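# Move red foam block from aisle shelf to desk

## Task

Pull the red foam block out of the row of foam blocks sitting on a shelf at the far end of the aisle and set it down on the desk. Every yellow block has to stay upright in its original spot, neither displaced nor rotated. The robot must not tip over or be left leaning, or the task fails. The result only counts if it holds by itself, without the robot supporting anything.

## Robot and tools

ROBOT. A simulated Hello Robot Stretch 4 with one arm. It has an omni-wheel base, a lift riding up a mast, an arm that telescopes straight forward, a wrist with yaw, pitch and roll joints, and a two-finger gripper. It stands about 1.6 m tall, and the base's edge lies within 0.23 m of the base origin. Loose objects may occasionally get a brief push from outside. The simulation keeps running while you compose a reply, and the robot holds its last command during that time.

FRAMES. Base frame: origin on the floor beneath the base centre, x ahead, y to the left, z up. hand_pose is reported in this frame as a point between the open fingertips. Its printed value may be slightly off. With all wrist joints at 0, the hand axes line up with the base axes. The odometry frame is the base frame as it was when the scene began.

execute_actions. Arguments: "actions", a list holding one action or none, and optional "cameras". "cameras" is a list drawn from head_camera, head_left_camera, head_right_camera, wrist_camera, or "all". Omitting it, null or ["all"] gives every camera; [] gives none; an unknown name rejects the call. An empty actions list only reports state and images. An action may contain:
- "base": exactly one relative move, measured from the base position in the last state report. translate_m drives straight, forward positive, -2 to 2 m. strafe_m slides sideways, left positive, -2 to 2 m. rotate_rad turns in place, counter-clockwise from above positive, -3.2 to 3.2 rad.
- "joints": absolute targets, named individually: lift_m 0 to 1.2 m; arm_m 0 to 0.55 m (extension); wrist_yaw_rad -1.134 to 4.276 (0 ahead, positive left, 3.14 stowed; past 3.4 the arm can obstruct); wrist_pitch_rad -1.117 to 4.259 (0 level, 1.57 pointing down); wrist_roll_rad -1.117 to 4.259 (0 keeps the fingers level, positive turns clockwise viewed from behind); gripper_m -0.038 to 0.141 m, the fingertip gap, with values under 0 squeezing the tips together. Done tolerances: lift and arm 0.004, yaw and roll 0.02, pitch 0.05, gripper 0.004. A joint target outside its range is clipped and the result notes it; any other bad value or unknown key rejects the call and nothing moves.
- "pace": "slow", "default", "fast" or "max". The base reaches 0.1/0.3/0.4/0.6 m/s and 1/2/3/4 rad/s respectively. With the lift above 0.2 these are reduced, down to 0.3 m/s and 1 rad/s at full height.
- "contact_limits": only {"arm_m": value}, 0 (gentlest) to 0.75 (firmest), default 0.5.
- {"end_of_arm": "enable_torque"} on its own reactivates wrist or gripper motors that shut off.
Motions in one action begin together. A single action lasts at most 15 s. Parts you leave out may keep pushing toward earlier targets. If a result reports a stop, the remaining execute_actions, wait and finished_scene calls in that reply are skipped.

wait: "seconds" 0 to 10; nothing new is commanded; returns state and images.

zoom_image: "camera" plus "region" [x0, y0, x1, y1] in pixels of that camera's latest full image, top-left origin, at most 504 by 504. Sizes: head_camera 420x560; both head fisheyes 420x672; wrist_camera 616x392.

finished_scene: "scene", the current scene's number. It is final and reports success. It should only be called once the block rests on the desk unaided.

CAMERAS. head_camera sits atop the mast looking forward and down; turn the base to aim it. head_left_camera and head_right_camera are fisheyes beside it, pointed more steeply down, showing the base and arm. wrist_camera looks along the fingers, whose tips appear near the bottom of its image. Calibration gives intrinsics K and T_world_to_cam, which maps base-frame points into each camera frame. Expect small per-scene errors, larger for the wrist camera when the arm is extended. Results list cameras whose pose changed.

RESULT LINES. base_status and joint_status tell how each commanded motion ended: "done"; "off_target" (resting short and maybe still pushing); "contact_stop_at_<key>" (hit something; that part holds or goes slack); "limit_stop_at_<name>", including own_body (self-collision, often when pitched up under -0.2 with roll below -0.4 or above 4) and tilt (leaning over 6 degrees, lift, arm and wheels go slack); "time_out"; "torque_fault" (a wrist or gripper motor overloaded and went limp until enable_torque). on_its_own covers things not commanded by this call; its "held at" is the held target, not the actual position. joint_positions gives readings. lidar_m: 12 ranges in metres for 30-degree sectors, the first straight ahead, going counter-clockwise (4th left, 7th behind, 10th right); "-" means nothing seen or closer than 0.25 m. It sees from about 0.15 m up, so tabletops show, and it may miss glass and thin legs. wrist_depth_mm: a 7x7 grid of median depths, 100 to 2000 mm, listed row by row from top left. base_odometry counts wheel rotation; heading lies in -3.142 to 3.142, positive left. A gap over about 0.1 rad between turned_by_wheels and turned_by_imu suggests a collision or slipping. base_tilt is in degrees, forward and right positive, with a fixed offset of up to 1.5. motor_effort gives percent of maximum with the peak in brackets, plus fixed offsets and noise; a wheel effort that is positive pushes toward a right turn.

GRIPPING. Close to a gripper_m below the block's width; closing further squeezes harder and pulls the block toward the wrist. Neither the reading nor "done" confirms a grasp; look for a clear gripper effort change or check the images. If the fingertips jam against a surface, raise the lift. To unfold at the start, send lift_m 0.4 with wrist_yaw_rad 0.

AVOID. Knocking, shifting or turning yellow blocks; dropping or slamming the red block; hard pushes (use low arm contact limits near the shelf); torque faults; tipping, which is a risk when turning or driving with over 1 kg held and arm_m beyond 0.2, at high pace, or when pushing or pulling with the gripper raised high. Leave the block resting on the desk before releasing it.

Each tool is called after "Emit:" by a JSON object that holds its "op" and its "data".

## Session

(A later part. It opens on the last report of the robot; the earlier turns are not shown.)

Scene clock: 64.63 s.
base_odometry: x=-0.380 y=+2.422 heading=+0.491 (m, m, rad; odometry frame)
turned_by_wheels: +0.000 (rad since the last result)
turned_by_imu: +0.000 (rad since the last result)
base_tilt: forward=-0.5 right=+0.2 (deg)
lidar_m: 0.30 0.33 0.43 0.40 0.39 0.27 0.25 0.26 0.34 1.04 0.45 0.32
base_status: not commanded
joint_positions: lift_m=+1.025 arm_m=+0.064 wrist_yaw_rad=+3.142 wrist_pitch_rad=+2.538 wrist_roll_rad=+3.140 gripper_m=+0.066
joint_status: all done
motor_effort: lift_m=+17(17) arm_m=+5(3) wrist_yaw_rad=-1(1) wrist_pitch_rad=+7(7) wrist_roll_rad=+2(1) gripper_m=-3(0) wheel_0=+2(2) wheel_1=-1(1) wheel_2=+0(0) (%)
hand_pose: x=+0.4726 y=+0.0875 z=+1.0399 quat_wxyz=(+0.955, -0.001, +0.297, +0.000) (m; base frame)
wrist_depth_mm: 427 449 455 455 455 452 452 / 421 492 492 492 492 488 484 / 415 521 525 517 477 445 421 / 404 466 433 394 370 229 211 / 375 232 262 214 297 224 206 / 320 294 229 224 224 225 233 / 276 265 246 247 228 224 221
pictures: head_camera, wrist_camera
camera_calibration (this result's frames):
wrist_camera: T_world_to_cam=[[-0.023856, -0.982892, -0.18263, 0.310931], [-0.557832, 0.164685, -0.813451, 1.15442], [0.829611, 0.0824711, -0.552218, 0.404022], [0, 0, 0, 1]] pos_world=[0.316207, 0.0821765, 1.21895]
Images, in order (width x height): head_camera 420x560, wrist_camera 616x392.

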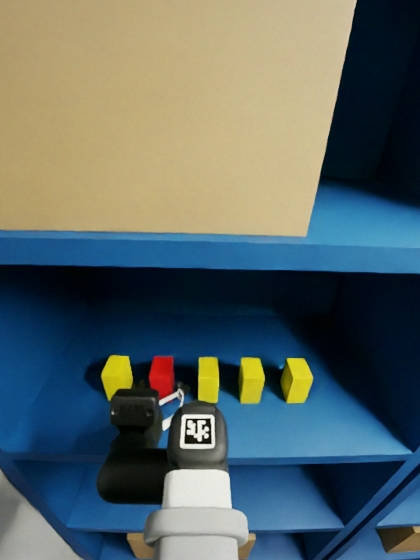

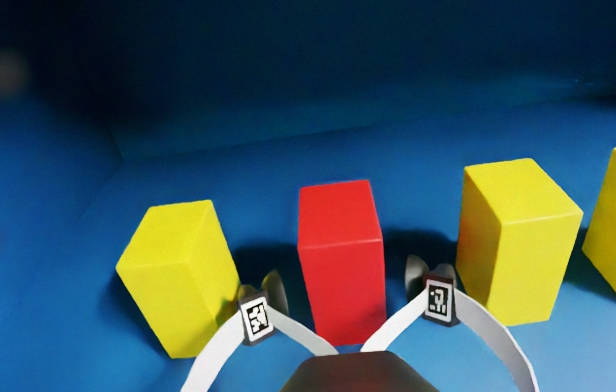

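Emit:
{"op": "execute_actions", "data": {"actions": [{"joints":{"arm_m":0.093}}], "cameras": ["wrist_camera","head_right_camera"]}}

Scene clock: 67.00 s.
base_odometry: x=-0.380 y=+2.422 heading=+0.491 (m, m, rad; odometry frame)
turned_by_wheels: +0.000 (rad since the last result)
turned_by_imu: +0.001 (rad since the last result)
base_tilt: forward=-0.5 right=+0.3 (deg)
lidar_m: 0.31 0.34 0.42 0.40 0.36 0.26 0.25 0.26 0.36 1.03 0.44 0.32
base_status: not commanded
joint_positions: lift_m=+1.025 arm_m=+0.092 wrist_yaw_rad=+3.142 wrist_pitch_rad=+2.538 wrist_roll_rad=+3.140 gripper_m=+0.066
joint_status: all done
motor_effort: lift_m=+16(16) arm_m=+4(5) wrist_yaw_rad=-1(1) wrist_pitch_rad=+7(7) wrist_roll_rad=+0(1) gripper_m=+0(3) wheel_0=+2(2) wheel_1=-1(1) wheel_2=+0(0) (%)
hand_pose: x=+0.5006 y=+0.0875 z=+1.0399 quat_wxyz=(+0.955, -0.001, +0.297, +0.000) (m; base frame)
wrist_depth_mm: 415 427 427 430 427 427 424 / 421 462 462 462 459 462 455 / 415 504 496 488 480 445 424 / 404 466 430 407 379 353 211 / 373 231 324 211 219 224 177 / 319 195 206 192 191 194 190 / 274 254 209 225 213 222 212
pictures: head_right_camera, wrist_camera
camera_calibration (this result's frames):
wrist_camera: T_world_to_cam=[[-0.0238532, -0.982892, -0.18263, 0.311599], [-0.557824, 0.164685, -0.813456, 1.17005], [0.829616, 0.0824719, -0.552209, 0.380771], [0, 0, 0, 1]] pos_world=[0.34422, 0.0821766, 1.21895]
Images, in order (width x height): head_right_camera 420x672, wrist_camera 616x392.

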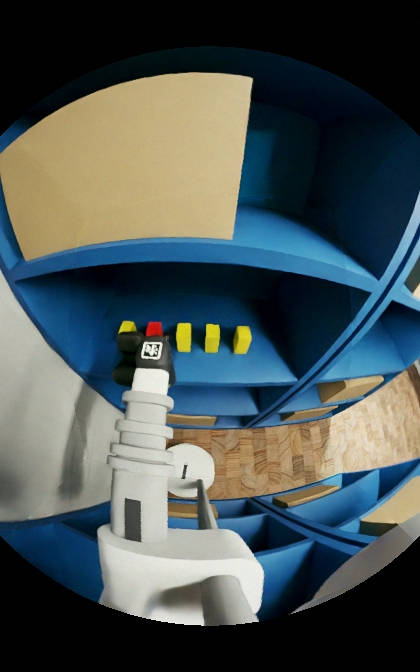

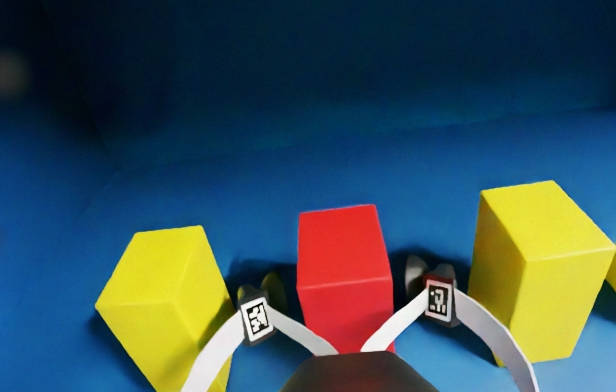

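Emit:
{"op": "execute_actions", "data": {"actions": [{"joints":{"gripper_m":0.015}}], "cameras": ["wrist_camera"]}}

Emit:
{"op": "execute_actions", "data": {"actions": [{"joints":{"lift_m":1.045}}], "cameras": ["wrist_camera"]}}

Emit:
{"op": "execute_actions", "data": {"actions": [{"joints":{"arm_m":0.0}}], "cameras": ["wrist_camera","head_camera"]}}

Scene clock: 70.70 s.
base_odometry: x=-0.380 y=+2.422 heading=+0.491 (m, m, rad; odometry frame)
turned_by_wheels: +0.000 (rad since the last result)
turned_by_imu: +0.001 (rad since the last result)
base_tilt: forward=-0.5 right=+0.3 (deg)
lidar_m: 0.30 0.34 0.42 0.39 0.40 0.26 0.25 0.27 0.34 1.03 0.47 0.32
base_status: not commanded
joint_positions: lift_m=+1.025 arm_m=+0.092 wrist_yaw_rad=+3.142 wrist_pitch_rad=+2.538 wrist_roll_rad=+3.140 gripper_m=+0.015
joint_status: all done
motor_effort: lift_m=+17(16) arm_m=+5(5) wrist_yaw_rad=-1(1) wrist_pitch_rad=+7(7) wrist_roll_rad=+0(0) gripper_m=-18(16) wheel_0=+2(2) wheel_1=-2(2) wheel_2=+0(0) (%)
hand_pose: x=+0.5006 y=+0.0875 z=+1.0398 quat_wxyz=(+0.955, -0.001, +0.297, +0.000) (m; base frame)
wrist_depth_mm: 415 427 430 430 427 427 424 / 421 459 462 462 462 459 459 / 415 500 500 488 473 442 421 / 404 462 430 404 379 353 211 / 373 231 325 198 294 225 176 / 320 195 211 181 183 179 190 / 274 255 204 193 191 222 -
pictures: wrist_camera
camera_calibration (this result's frames):
wrist_camera: T_world_to_cam=[[-0.0238716, -0.982892, -0.182628, 0.311601], [-0.557906, 0.164685, -0.8134, 1.17], [0.829561, 0.0824719, -0.552292, 0.380885], [0, 0, 0, 1]] pos_world=[0.344221, 0.0821766, 1.21895]
Images, in order (width x height): wrist_camera 616x392.

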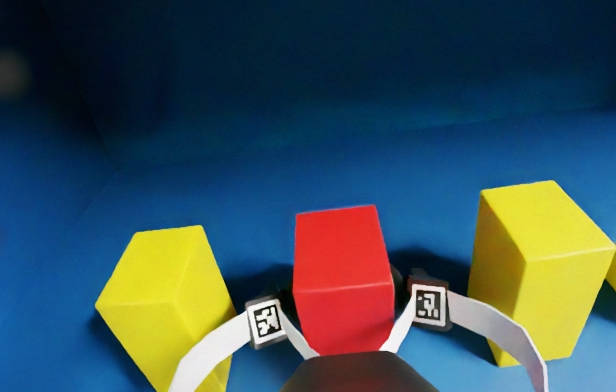

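Scene clock: 71.50 s.
base_odometry: x=-0.380 y=+2.422 heading=+0.491 (m, m, rad; odometry frame)
turned_by_wheels: +0.000 (rad since the last result)
turned_by_imu: +0.000 (rad since the last result)
base_tilt: forward=-0.6 right=+0.3 (deg)
lidar_m: 0.28 0.33 0.42 0.40 0.38 0.26 0.25 0.27 0.33 1.03 0.47 0.32
base_status: not commanded
joint_positions: lift_m=+1.045 arm_m=+0.092 wrist_yaw_rad=+3.142 wrist_pitch_rad=+2.538 wrist_roll_rad=+3.140 gripper_m=+0.015
joint_status: all done
motor_effort: lift_m=+26(28) arm_m=+4(4) wrist_yaw_rad=-1(1) wrist_pitch_rad=+8(8) wrist_roll_rad=-1(2) gripper_m=-14(17) wheel_0=+2(2) wheel_1=-2(1) wheel_2=+0(0) (%)
hand_pose: x=+0.5006 y=+0.0875 z=+1.0590 quat_wxyz=(+0.955, -0.001, +0.297, +0.000) (m; base frame)
wrist_depth_mm: 413 427 427 427 430 430 424 / 424 462 462 462 462 462 459 / 415 500 504 500 492 480 455 / 402 484 462 439 410 389 368 / 392 399 373 198 320 225 198 / 347 218 219 181 183 179 190 / 297 277 204 193 191 239 -
pictures: wrist_camera
camera_calibration (this result's frames):
wrist_camera: T_world_to_cam=[[-0.0238987, -0.982892, -0.182624, 0.315114], [-0.558026, 0.164685, -0.813318, 1.18556], [0.82948, 0.0824716, -0.552415, 0.39167], [0, 0, 0, 1]] pos_world=[0.344224, 0.0821766, 1.23815]
Images, in order (width x height): wrist_camera 616x392.

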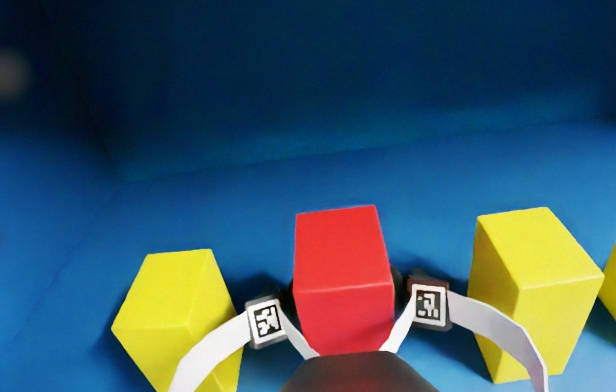

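Scene clock: 72.73 s.
base_odometry: x=-0.380 y=+2.422 heading=+0.491 (m, m, rad; odometry frame)
turned_by_wheels: +0.000 (rad since the last result)
turned_by_imu: +0.000 (rad since the last result)
base_tilt: forward=-0.5 right=+0.3 (deg)
lidar_m: 0.30 0.34 0.44 0.42 0.39 0.27 0.25 0.27 0.33 1.02 0.48 0.32
base_status: not commanded
joint_positions: lift_m=+1.045 arm_m=+0.001 wrist_yaw_rad=+3.142 wrist_pitch_rad=+2.538 wrist_roll_rad=+3.140 gripper_m=+0.015
joint_status: all done
motor_effort: lift_m=+26(26) arm_m=-4(9) wrist_yaw_rad=-1(1) wrist_pitch_rad=+8(8) wrist_roll_rad=+2(0) gripper_m=-16(17) wheel_0=+2(2) wheel_1=-2(1) wheel_2=+0(0) (%)
hand_pose: x=+0.4095 y=+0.0875 z=+1.0590 quat_wxyz=(+0.955, -0.001, +0.297, +0.000) (m; base frame)
wrist_depth_mm: 430 508 512 512 512 512 508 / 421 544 554 554 554 554 539 / 415 580 580 559 512 484 452 / 404 492 315 436 415 266 317 / 392 399 294 198 320 297 306 / 349 336 312 181 183 179 271 / 298 290 266 193 191 242 -
pictures: head_camera, wrist_camera
camera_calibration (this result's frames):
wrist_camera: T_world_to_cam=[[-0.0240081, -0.98289, -0.18262, 0.312952], [-0.558152, 0.164729, -0.813222, 1.13467], [0.829391, 0.0824058, -0.552557, 0.467367], [0, 0, 0, 1]] pos_world=[0.253203, 0.0821701, 1.23814]
Images, in order (width x height): head_camera 420x560, wrist_camera 616x392.

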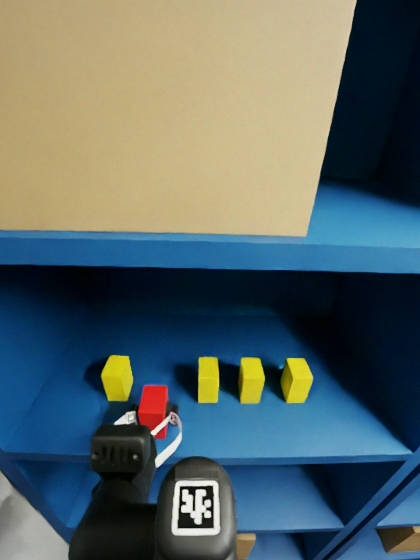

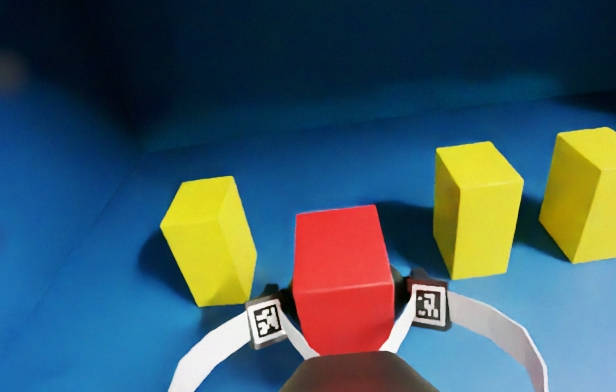

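Emit:
{"op": "execute_actions", "data": {"actions": [{"base":{"rotate_rad":-1.56},"joints":{"lift_m":1.08}}]}}

Scene clock: 77.27 s.
base_odometry: x=-0.380 y=+2.422 heading=-1.069 (m, m, rad; odometry frame)
turned_by_wheels: -1.560 (rad since the last result)
turned_by_imu: -1.555 (rad since the last result)
base_tilt: forward=-0.6 right=+0.2 (deg)
lidar_m: 1.14 0.47 0.34 0.32 0.34 0.46 0.41 0.32 0.25 0.25 0.25 0.36
base_status: done
joint_positions: lift_m=+1.080 arm_m=+0.001 wrist_yaw_rad=+3.142 wrist_pitch_rad=+2.538 wrist_roll_rad=+3.140 gripper_m=+0.015
joint_status: all done
motor_effort: lift_m=+25(27) arm_m=-4(4) wrist_yaw_rad=-1(1) wrist_pitch_rad=+8(8) wrist_roll_rad=+1(1) gripper_m=-17(16) wheel_0=+2(4) wheel_1=-1(5) wheel_2=+1(4) (%)
hand_pose: x=+0.4096 y=+0.0875 z=+1.0941 quat_wxyz=(+0.955, -0.001, +0.297, +0.000) (m; base frame)
wrist_depth_mm: 976 1042 1060 - - 1008 591 / 960 1098 1098 - - 1138 609 / 820 768 1060 - - 1229 1229 / 336 574 946 - - 1205 1118 / 342 484 904 198 1661 1042 946 / 319 436 931 181 183 179 809 / 336 439 809 194 191 1160 723
pictures: head_camera, head_left_camera, head_right_camera, wrist_camera
camera_calibration (this result's frames):
wrist_camera: T_world_to_cam=[[-0.0239851, -0.982891, -0.182621, 0.319354], [-0.558053, 0.164728, -0.813291, 1.16326], [0.829459, 0.0824054, -0.552456, 0.486602], [0, 0, 0, 1]] pos_world=[0.253203, 0.0821702, 1.27322]
Images, in order (width x height): head_camera 420x560, head_left_camera 420x672, head_right_camera 420x672, wrist_camera 616x392.

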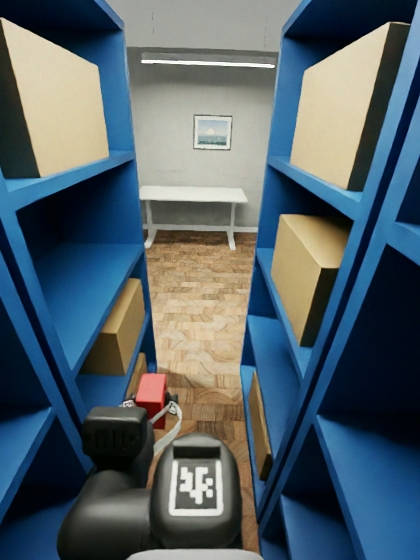

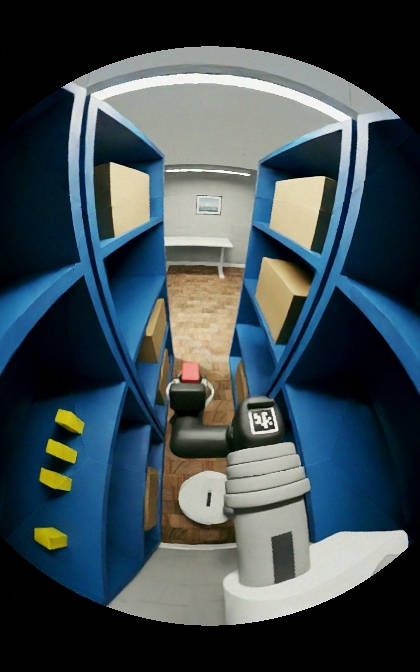

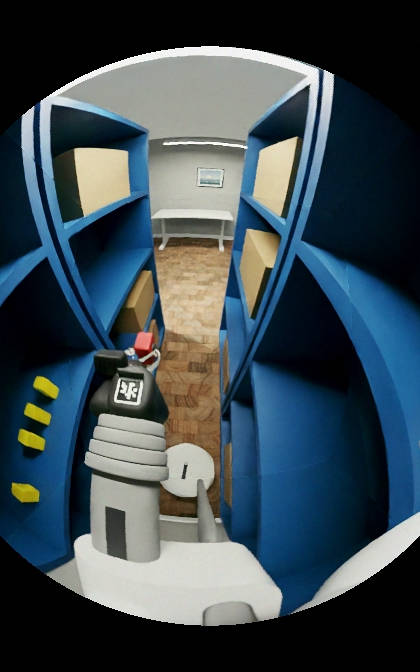

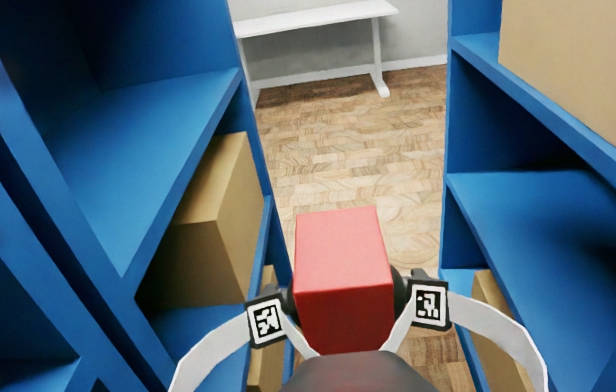

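Emit:
{"op": "execute_actions", "data": {"actions": [{"base":{"rotate_rad":0.03},"joints":{"lift_m":0.7},"pace":"fast"}], "cameras": ["head_camera"]}}

Emit:
{"op": "execute_actions", "data": {"actions": [{"base":{"translate_m":0.8},"joints":{"lift_m":0.3},"pace":"max"}], "cameras": ["head_camera"]}}

Scene clock: 83.00 s.
base_odometry: x=-0.380 y=+2.422 heading=-1.039 (m, m, rad; odometry frame)
turned_by_wheels: +0.030 (rad since the last result)
turned_by_imu: +0.031 (rad since the last result)
base_tilt: forward=-0.6 right=+0.3 (deg)
lidar_m: 1.13 0.46 0.31 0.31 0.34 0.42 0.41 0.32 0.25 0.25 0.25 0.37
base_status: done
joint_positions: lift_m=+0.700 arm_m=+0.001 wrist_yaw_rad=+3.142 wrist_pitch_rad=+2.538 wrist_roll_rad=+3.140 gripper_m=+0.015
joint_status: all done
motor_effort: lift_m=+17(23) arm_m=-4(4) wrist_yaw_rad=+0(1) wrist_pitch_rad=+9(8) wrist_roll_rad=+0(1) gripper_m=-15(14) wheel_0=-2(3) wheel_1=+0(3) wheel_2=-1(7) (%)
hand_pose: x=+0.4095 y=+0.0875 z=+0.7147 quat_wxyz=(+0.955, -0.001, +0.297, +0.000) (m; base frame)
wrist_depth_mm: 878 707 891 - - 1042 1025 / 654 668 842 - - 1060 878 / 322 732 820 1921 1863 1229 691 / 325 732 768 1537 1499 1281 798 / 310 539 854 198 1160 1098 732 / 324 418 798 181 183 179 741 / 362 394 691 193 191 878 723
pictures: head_camera
Images, in order (width x height): head_camera 420x560.

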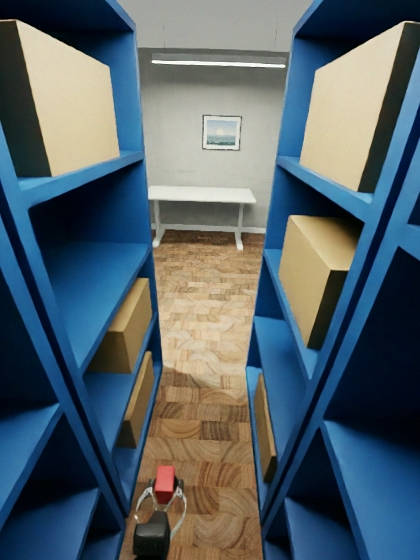

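Scene clock: 86.27 s.
base_odometry: x=+0.026 y=+1.732 heading=-1.039 (m, m, rad; odometry frame)
turned_by_wheels: +0.000 (rad since the last result)
turned_by_imu: -0.003 (rad since the last result)
base_tilt: forward=-0.5 right=+0.3 (deg)
lidar_m: 2.69 0.37 0.27 0.28 0.31 0.45 1.02 0.40 0.28 0.26 0.29 0.43
base_status: done
joint_positions: lift_m=+0.300 arm_m=+0.001 wrist_yaw_rad=+3.142 wrist_pitch_rad=+2.538 wrist_roll_rad=+3.140 gripper_m=+0.015
joint_status: all done
motor_effort: lift_m=+21(22) arm_m=-4(4) wrist_yaw_rad=-1(0) wrist_pitch_rad=+8(9) wrist_roll_rad=+2(1) gripper_m=-15(16) wheel_0=+1(5) wheel_1=-1(7) wheel_2=+2(13) (%)
hand_pose: x=+0.4095 y=+0.0874 z=+0.3144 quat_wxyz=(+0.955, -0.001, +0.297, +0.000) (m; base frame)
wrist_depth_mm: 322 - - - - 1808 1661 / 347 1576 1756 1537 1397 1255 1205 / 382 394 1205 1118 1042 976 904 / 424 424 931 866 820 778 750 / 473 469 741 198 640 654 627 / 281 521 525 180 183 179 539 / 274 484 492 194 190 488 477
pictures: head_camera
Images, in order (width x height): head_camera 420x560.

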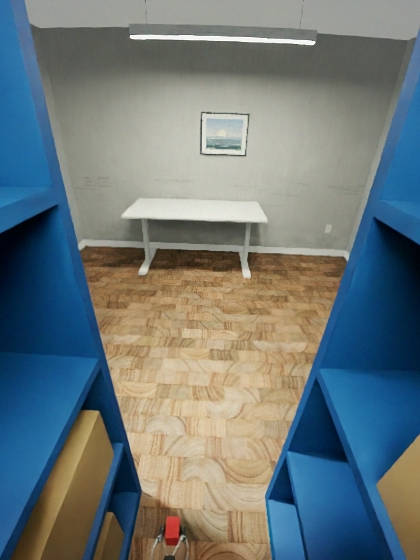

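Emit:
{"op": "execute_actions", "data": {"actions": [{"base":{"translate_m":2.0},"joints":{"lift_m":0.84,"arm_m":0.45},"pace":"max"}], "cameras": ["head_camera","wrist_camera"]}}

Scene clock: 93.93 s.
base_odometry: x=+1.041 y=+0.009 heading=-1.039 (m, m, rad; odometry frame)
turned_by_wheels: +0.000 (rad since the last result)
turned_by_imu: -0.006 (rad since the last result)
base_tilt: forward=-0.6 right=+0.3 (deg)
lidar_m: 0.71 0.74 1.07 1.74 1.90 1.38 1.38 1.42 1.99 1.88 2.00 0.71
base_status: done
joint_positions: lift_m=+0.840 arm_m=+0.449 wrist_yaw_rad=+3.142 wrist_pitch_rad=+2.538 wrist_roll_rad=+3.140 gripper_m=+0.015
joint_status: all done
motor_effort: lift_m=+24(28) arm_m=+4(9) wrist_yaw_rad=-1(2) wrist_pitch_rad=+8(9) wrist_roll_rad=+1(0) gripper_m=-15(16) wheel_0=+1(8) wheel_1=-2(9) wheel_2=+0(13) (%)
hand_pose: x=+0.8577 y=+0.0874 z=+0.8542 quat_wxyz=(+0.955, -0.001, +0.297, +0.000) (m; base frame)
wrist_depth_mm: 788 788 788 778 768 768 759 / 854 854 842 831 820 798 750 / 904 842 768 707 654 609 580 / 683 634 585 554 517 492 469 / 530 508 480 198 399 410 392 / 439 424 402 181 183 179 340 / 377 366 334 193 191 306 -
pictures: head_camera, wrist_camera
camera_calibration (this result's frames):
wrist_camera: T_world_to_cam=[[-0.0241645, -0.982874, -0.182687, 0.286471], [-0.558, 0.164886, -0.813295, 1.21819], [0.829489, 0.0822866, -0.552428, -0.0176372], [0, 0, 0, 1]] pos_world=[0.7013, 0.082154, 1.03334]
Images, in order (width x height): head_camera 420x560, wrist_camera 616x392.

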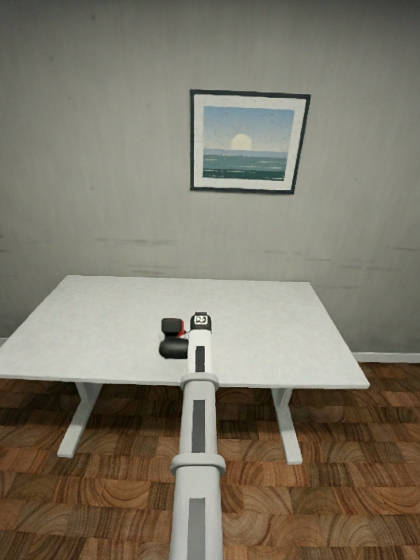

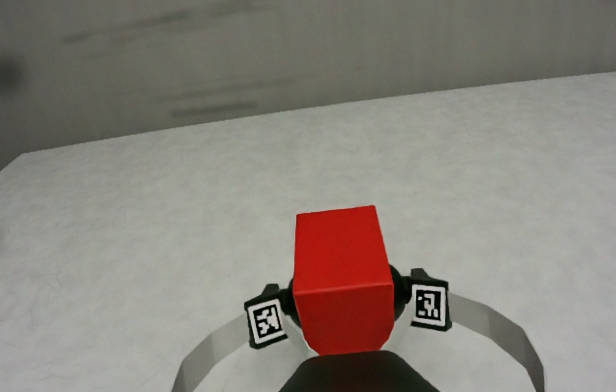

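Emit:
{"op": "execute_actions", "data": {"actions": [{"joints":{"lift_m":0.756}}], "cameras": ["wrist_camera"]}}

Scene clock: 97.73 s.
base_odometry: x=+1.041 y=+0.009 heading=-1.039 (m, m, rad; odometry frame)
turned_by_wheels: +0.000 (rad since the last result)
turned_by_imu: +0.001 (rad since the last result)
base_tilt: forward=-0.6 right=+0.3 (deg)
lidar_m: 0.70 0.77 1.07 1.74 1.89 1.40 1.39 1.41 1.99 1.88 2.00 0.74
base_status: not commanded
joint_positions: lift_m=+0.756 arm_m=+0.449 wrist_yaw_rad=+3.142 wrist_pitch_rad=+2.538 wrist_roll_rad=+3.140 gripper_m=+0.015
joint_status: all done
motor_effort: lift_m=+16(24) arm_m=+4(4) wrist_yaw_rad=-1(0) wrist_pitch_rad=+8(8) wrist_roll_rad=+3(2) gripper_m=-16(17) wheel_0=+1(1) wheel_1=-2(2) wheel_2=+0(0) (%)
hand_pose: x=+0.8577 y=+0.0874 z=+0.7708 quat_wxyz=(+0.955, -0.001, +0.297, +0.000) (m; base frame)
wrist_depth_mm: 788 788 788 788 778 759 741 / 854 831 798 699 634 585 549 / 683 621 559 512 477 442 421 / 496 462 430 404 379 359 342 / 392 370 351 198 294 300 289 / 320 307 294 181 183 178 248 / 274 267 244 193 191 224 -
pictures: wrist_camera
camera_calibration (this result's frames):
wrist_camera: T_world_to_cam=[[-0.0241663, -0.982874, -0.182687, 0.271234], [-0.558009, 0.164886, -0.813289, 1.15035], [0.829483, 0.0822866, -0.552437, -0.0637073], [0, 0, 0, 1]] pos_world=[0.701305, 0.082154, 0.949924]
Images, in order (width x height): wrist_camera 616x392.

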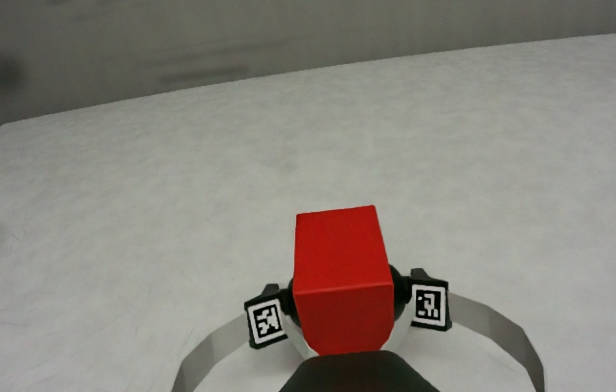

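Emit:
{"op": "execute_actions", "data": {"actions": [{"joints":{"gripper_m":0.075}}], "cameras": []}}

Emit:
{"op": "execute_actions", "data": {"actions": [{"joints":{"arm_m":0.33},"pace":"fast"}], "cameras": ["wrist_camera"]}}

Scene clock: 101.33 s.
base_odometry: x=+1.041 y=+0.009 heading=-1.039 (m, m, rad; odometry frame)
turned_by_wheels: +0.000 (rad since the last result)
turned_by_imu: +0.001 (rad since the last result)
base_tilt: forward=-0.5 right=+0.3 (deg)
lidar_m: 0.70 0.74 1.06 1.74 1.90 1.40 1.38 1.40 2.00 1.90 2.01 0.73
base_status: not commanded
joint_positions: lift_m=+0.756 arm_m=+0.449 wrist_yaw_rad=+3.142 wrist_pitch_rad=+2.538 wrist_roll_rad=+3.140 gripper_m=+0.075
joint_status: all done
motor_effort: lift_m=+17(17) arm_m=+4(4) wrist_yaw_rad=+0(0) wrist_pitch_rad=+8(8) wrist_roll_rad=+0(2) gripper_m=-3(15) wheel_0=+1(1) wheel_1=-2(2) wheel_2=+0(0) (%)
hand_pose: x=+0.8577 y=+0.0874 z=+0.7708 quat_wxyz=(+0.955, -0.001, +0.297, +0.000) (m; base frame)
wrist_depth_mm: 788 778 788 778 768 750 741 / 842 831 798 707 640 585 549 / 683 621 559 512 477 442 418 / 496 462 433 404 382 359 342 / 389 370 353 212 296 301 290 / 320 307 286 191 191 238 248 / 274 267 249 206 213 224 221
pictures: none
No camera images: the call's "cameras" was empty. Leave "cameras" out to get every camera's image.

Scene clock: 102.50 s.
base_odometry: x=+1.041 y=+0.009 heading=-1.039 (m, m, rad; odometry frame)
turned_by_wheels: +0.000 (rad since the last result)
turned_by_imu: +0.000 (rad since the last result)
base_tilt: forward=-0.5 right=+0.3 (deg)
lidar_m: 0.70 0.78 1.09 1.76 1.91 1.40 1.39 1.42 2.00 1.91 2.01 0.75
base_status: not commanded
joint_positions: lift_m=+0.756 arm_m=+0.331 wrist_yaw_rad=+3.142 wrist_pitch_rad=+2.538 wrist_roll_rad=+3.140 gripper_m=+0.075
joint_status: all done
motor_effort: lift_m=+17(17) arm_m=-4(5) wrist_yaw_rad=-1(1) wrist_pitch_rad=+7(8) wrist_roll_rad=+0(4) gripper_m=+1(2) wheel_0=+1(1) wheel_1=-2(2) wheel_2=+0(0) (%)
hand_pose: x=+0.7391 y=+0.0875 z=+0.7708 quat_wxyz=(+0.955, -0.001, +0.297, +0.000) (m; base frame)
wrist_depth_mm: 904 891 891 878 866 831 759 / 946 946 798 707 640 585 554 / 683 621 559 477 480 445 421 / 496 462 430 306 373 359 343 / 392 370 351 325 314 301 290 / 320 310 286 278 262 244 249 / 283 274 265 257 249 256 904
pictures: wrist_camera
camera_calibration (this result's frames):
wrist_camera: T_world_to_cam=[[-0.0238935, -0.98288, -0.182691, 0.268236], [-0.557926, 0.164747, -0.813374, 1.08425], [0.829547, 0.0824935, -0.552311, 0.0344577], [0, 0, 0, 1]] pos_world=[0.582756, 0.0821742, 0.949937]
Images, in order (width x height): wrist_camera 616x392.

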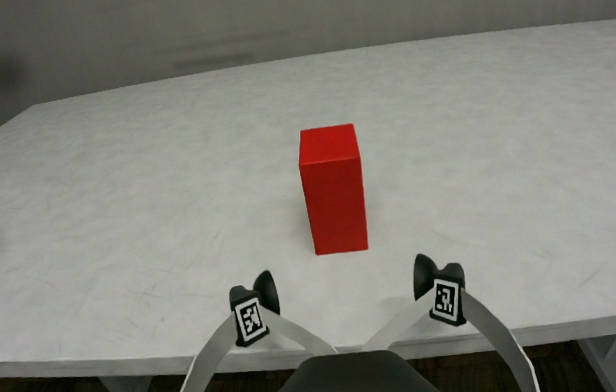

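Emit:
{"op": "finished_scene", "data": {"scene": 1}}

The scene is finished: the task was done.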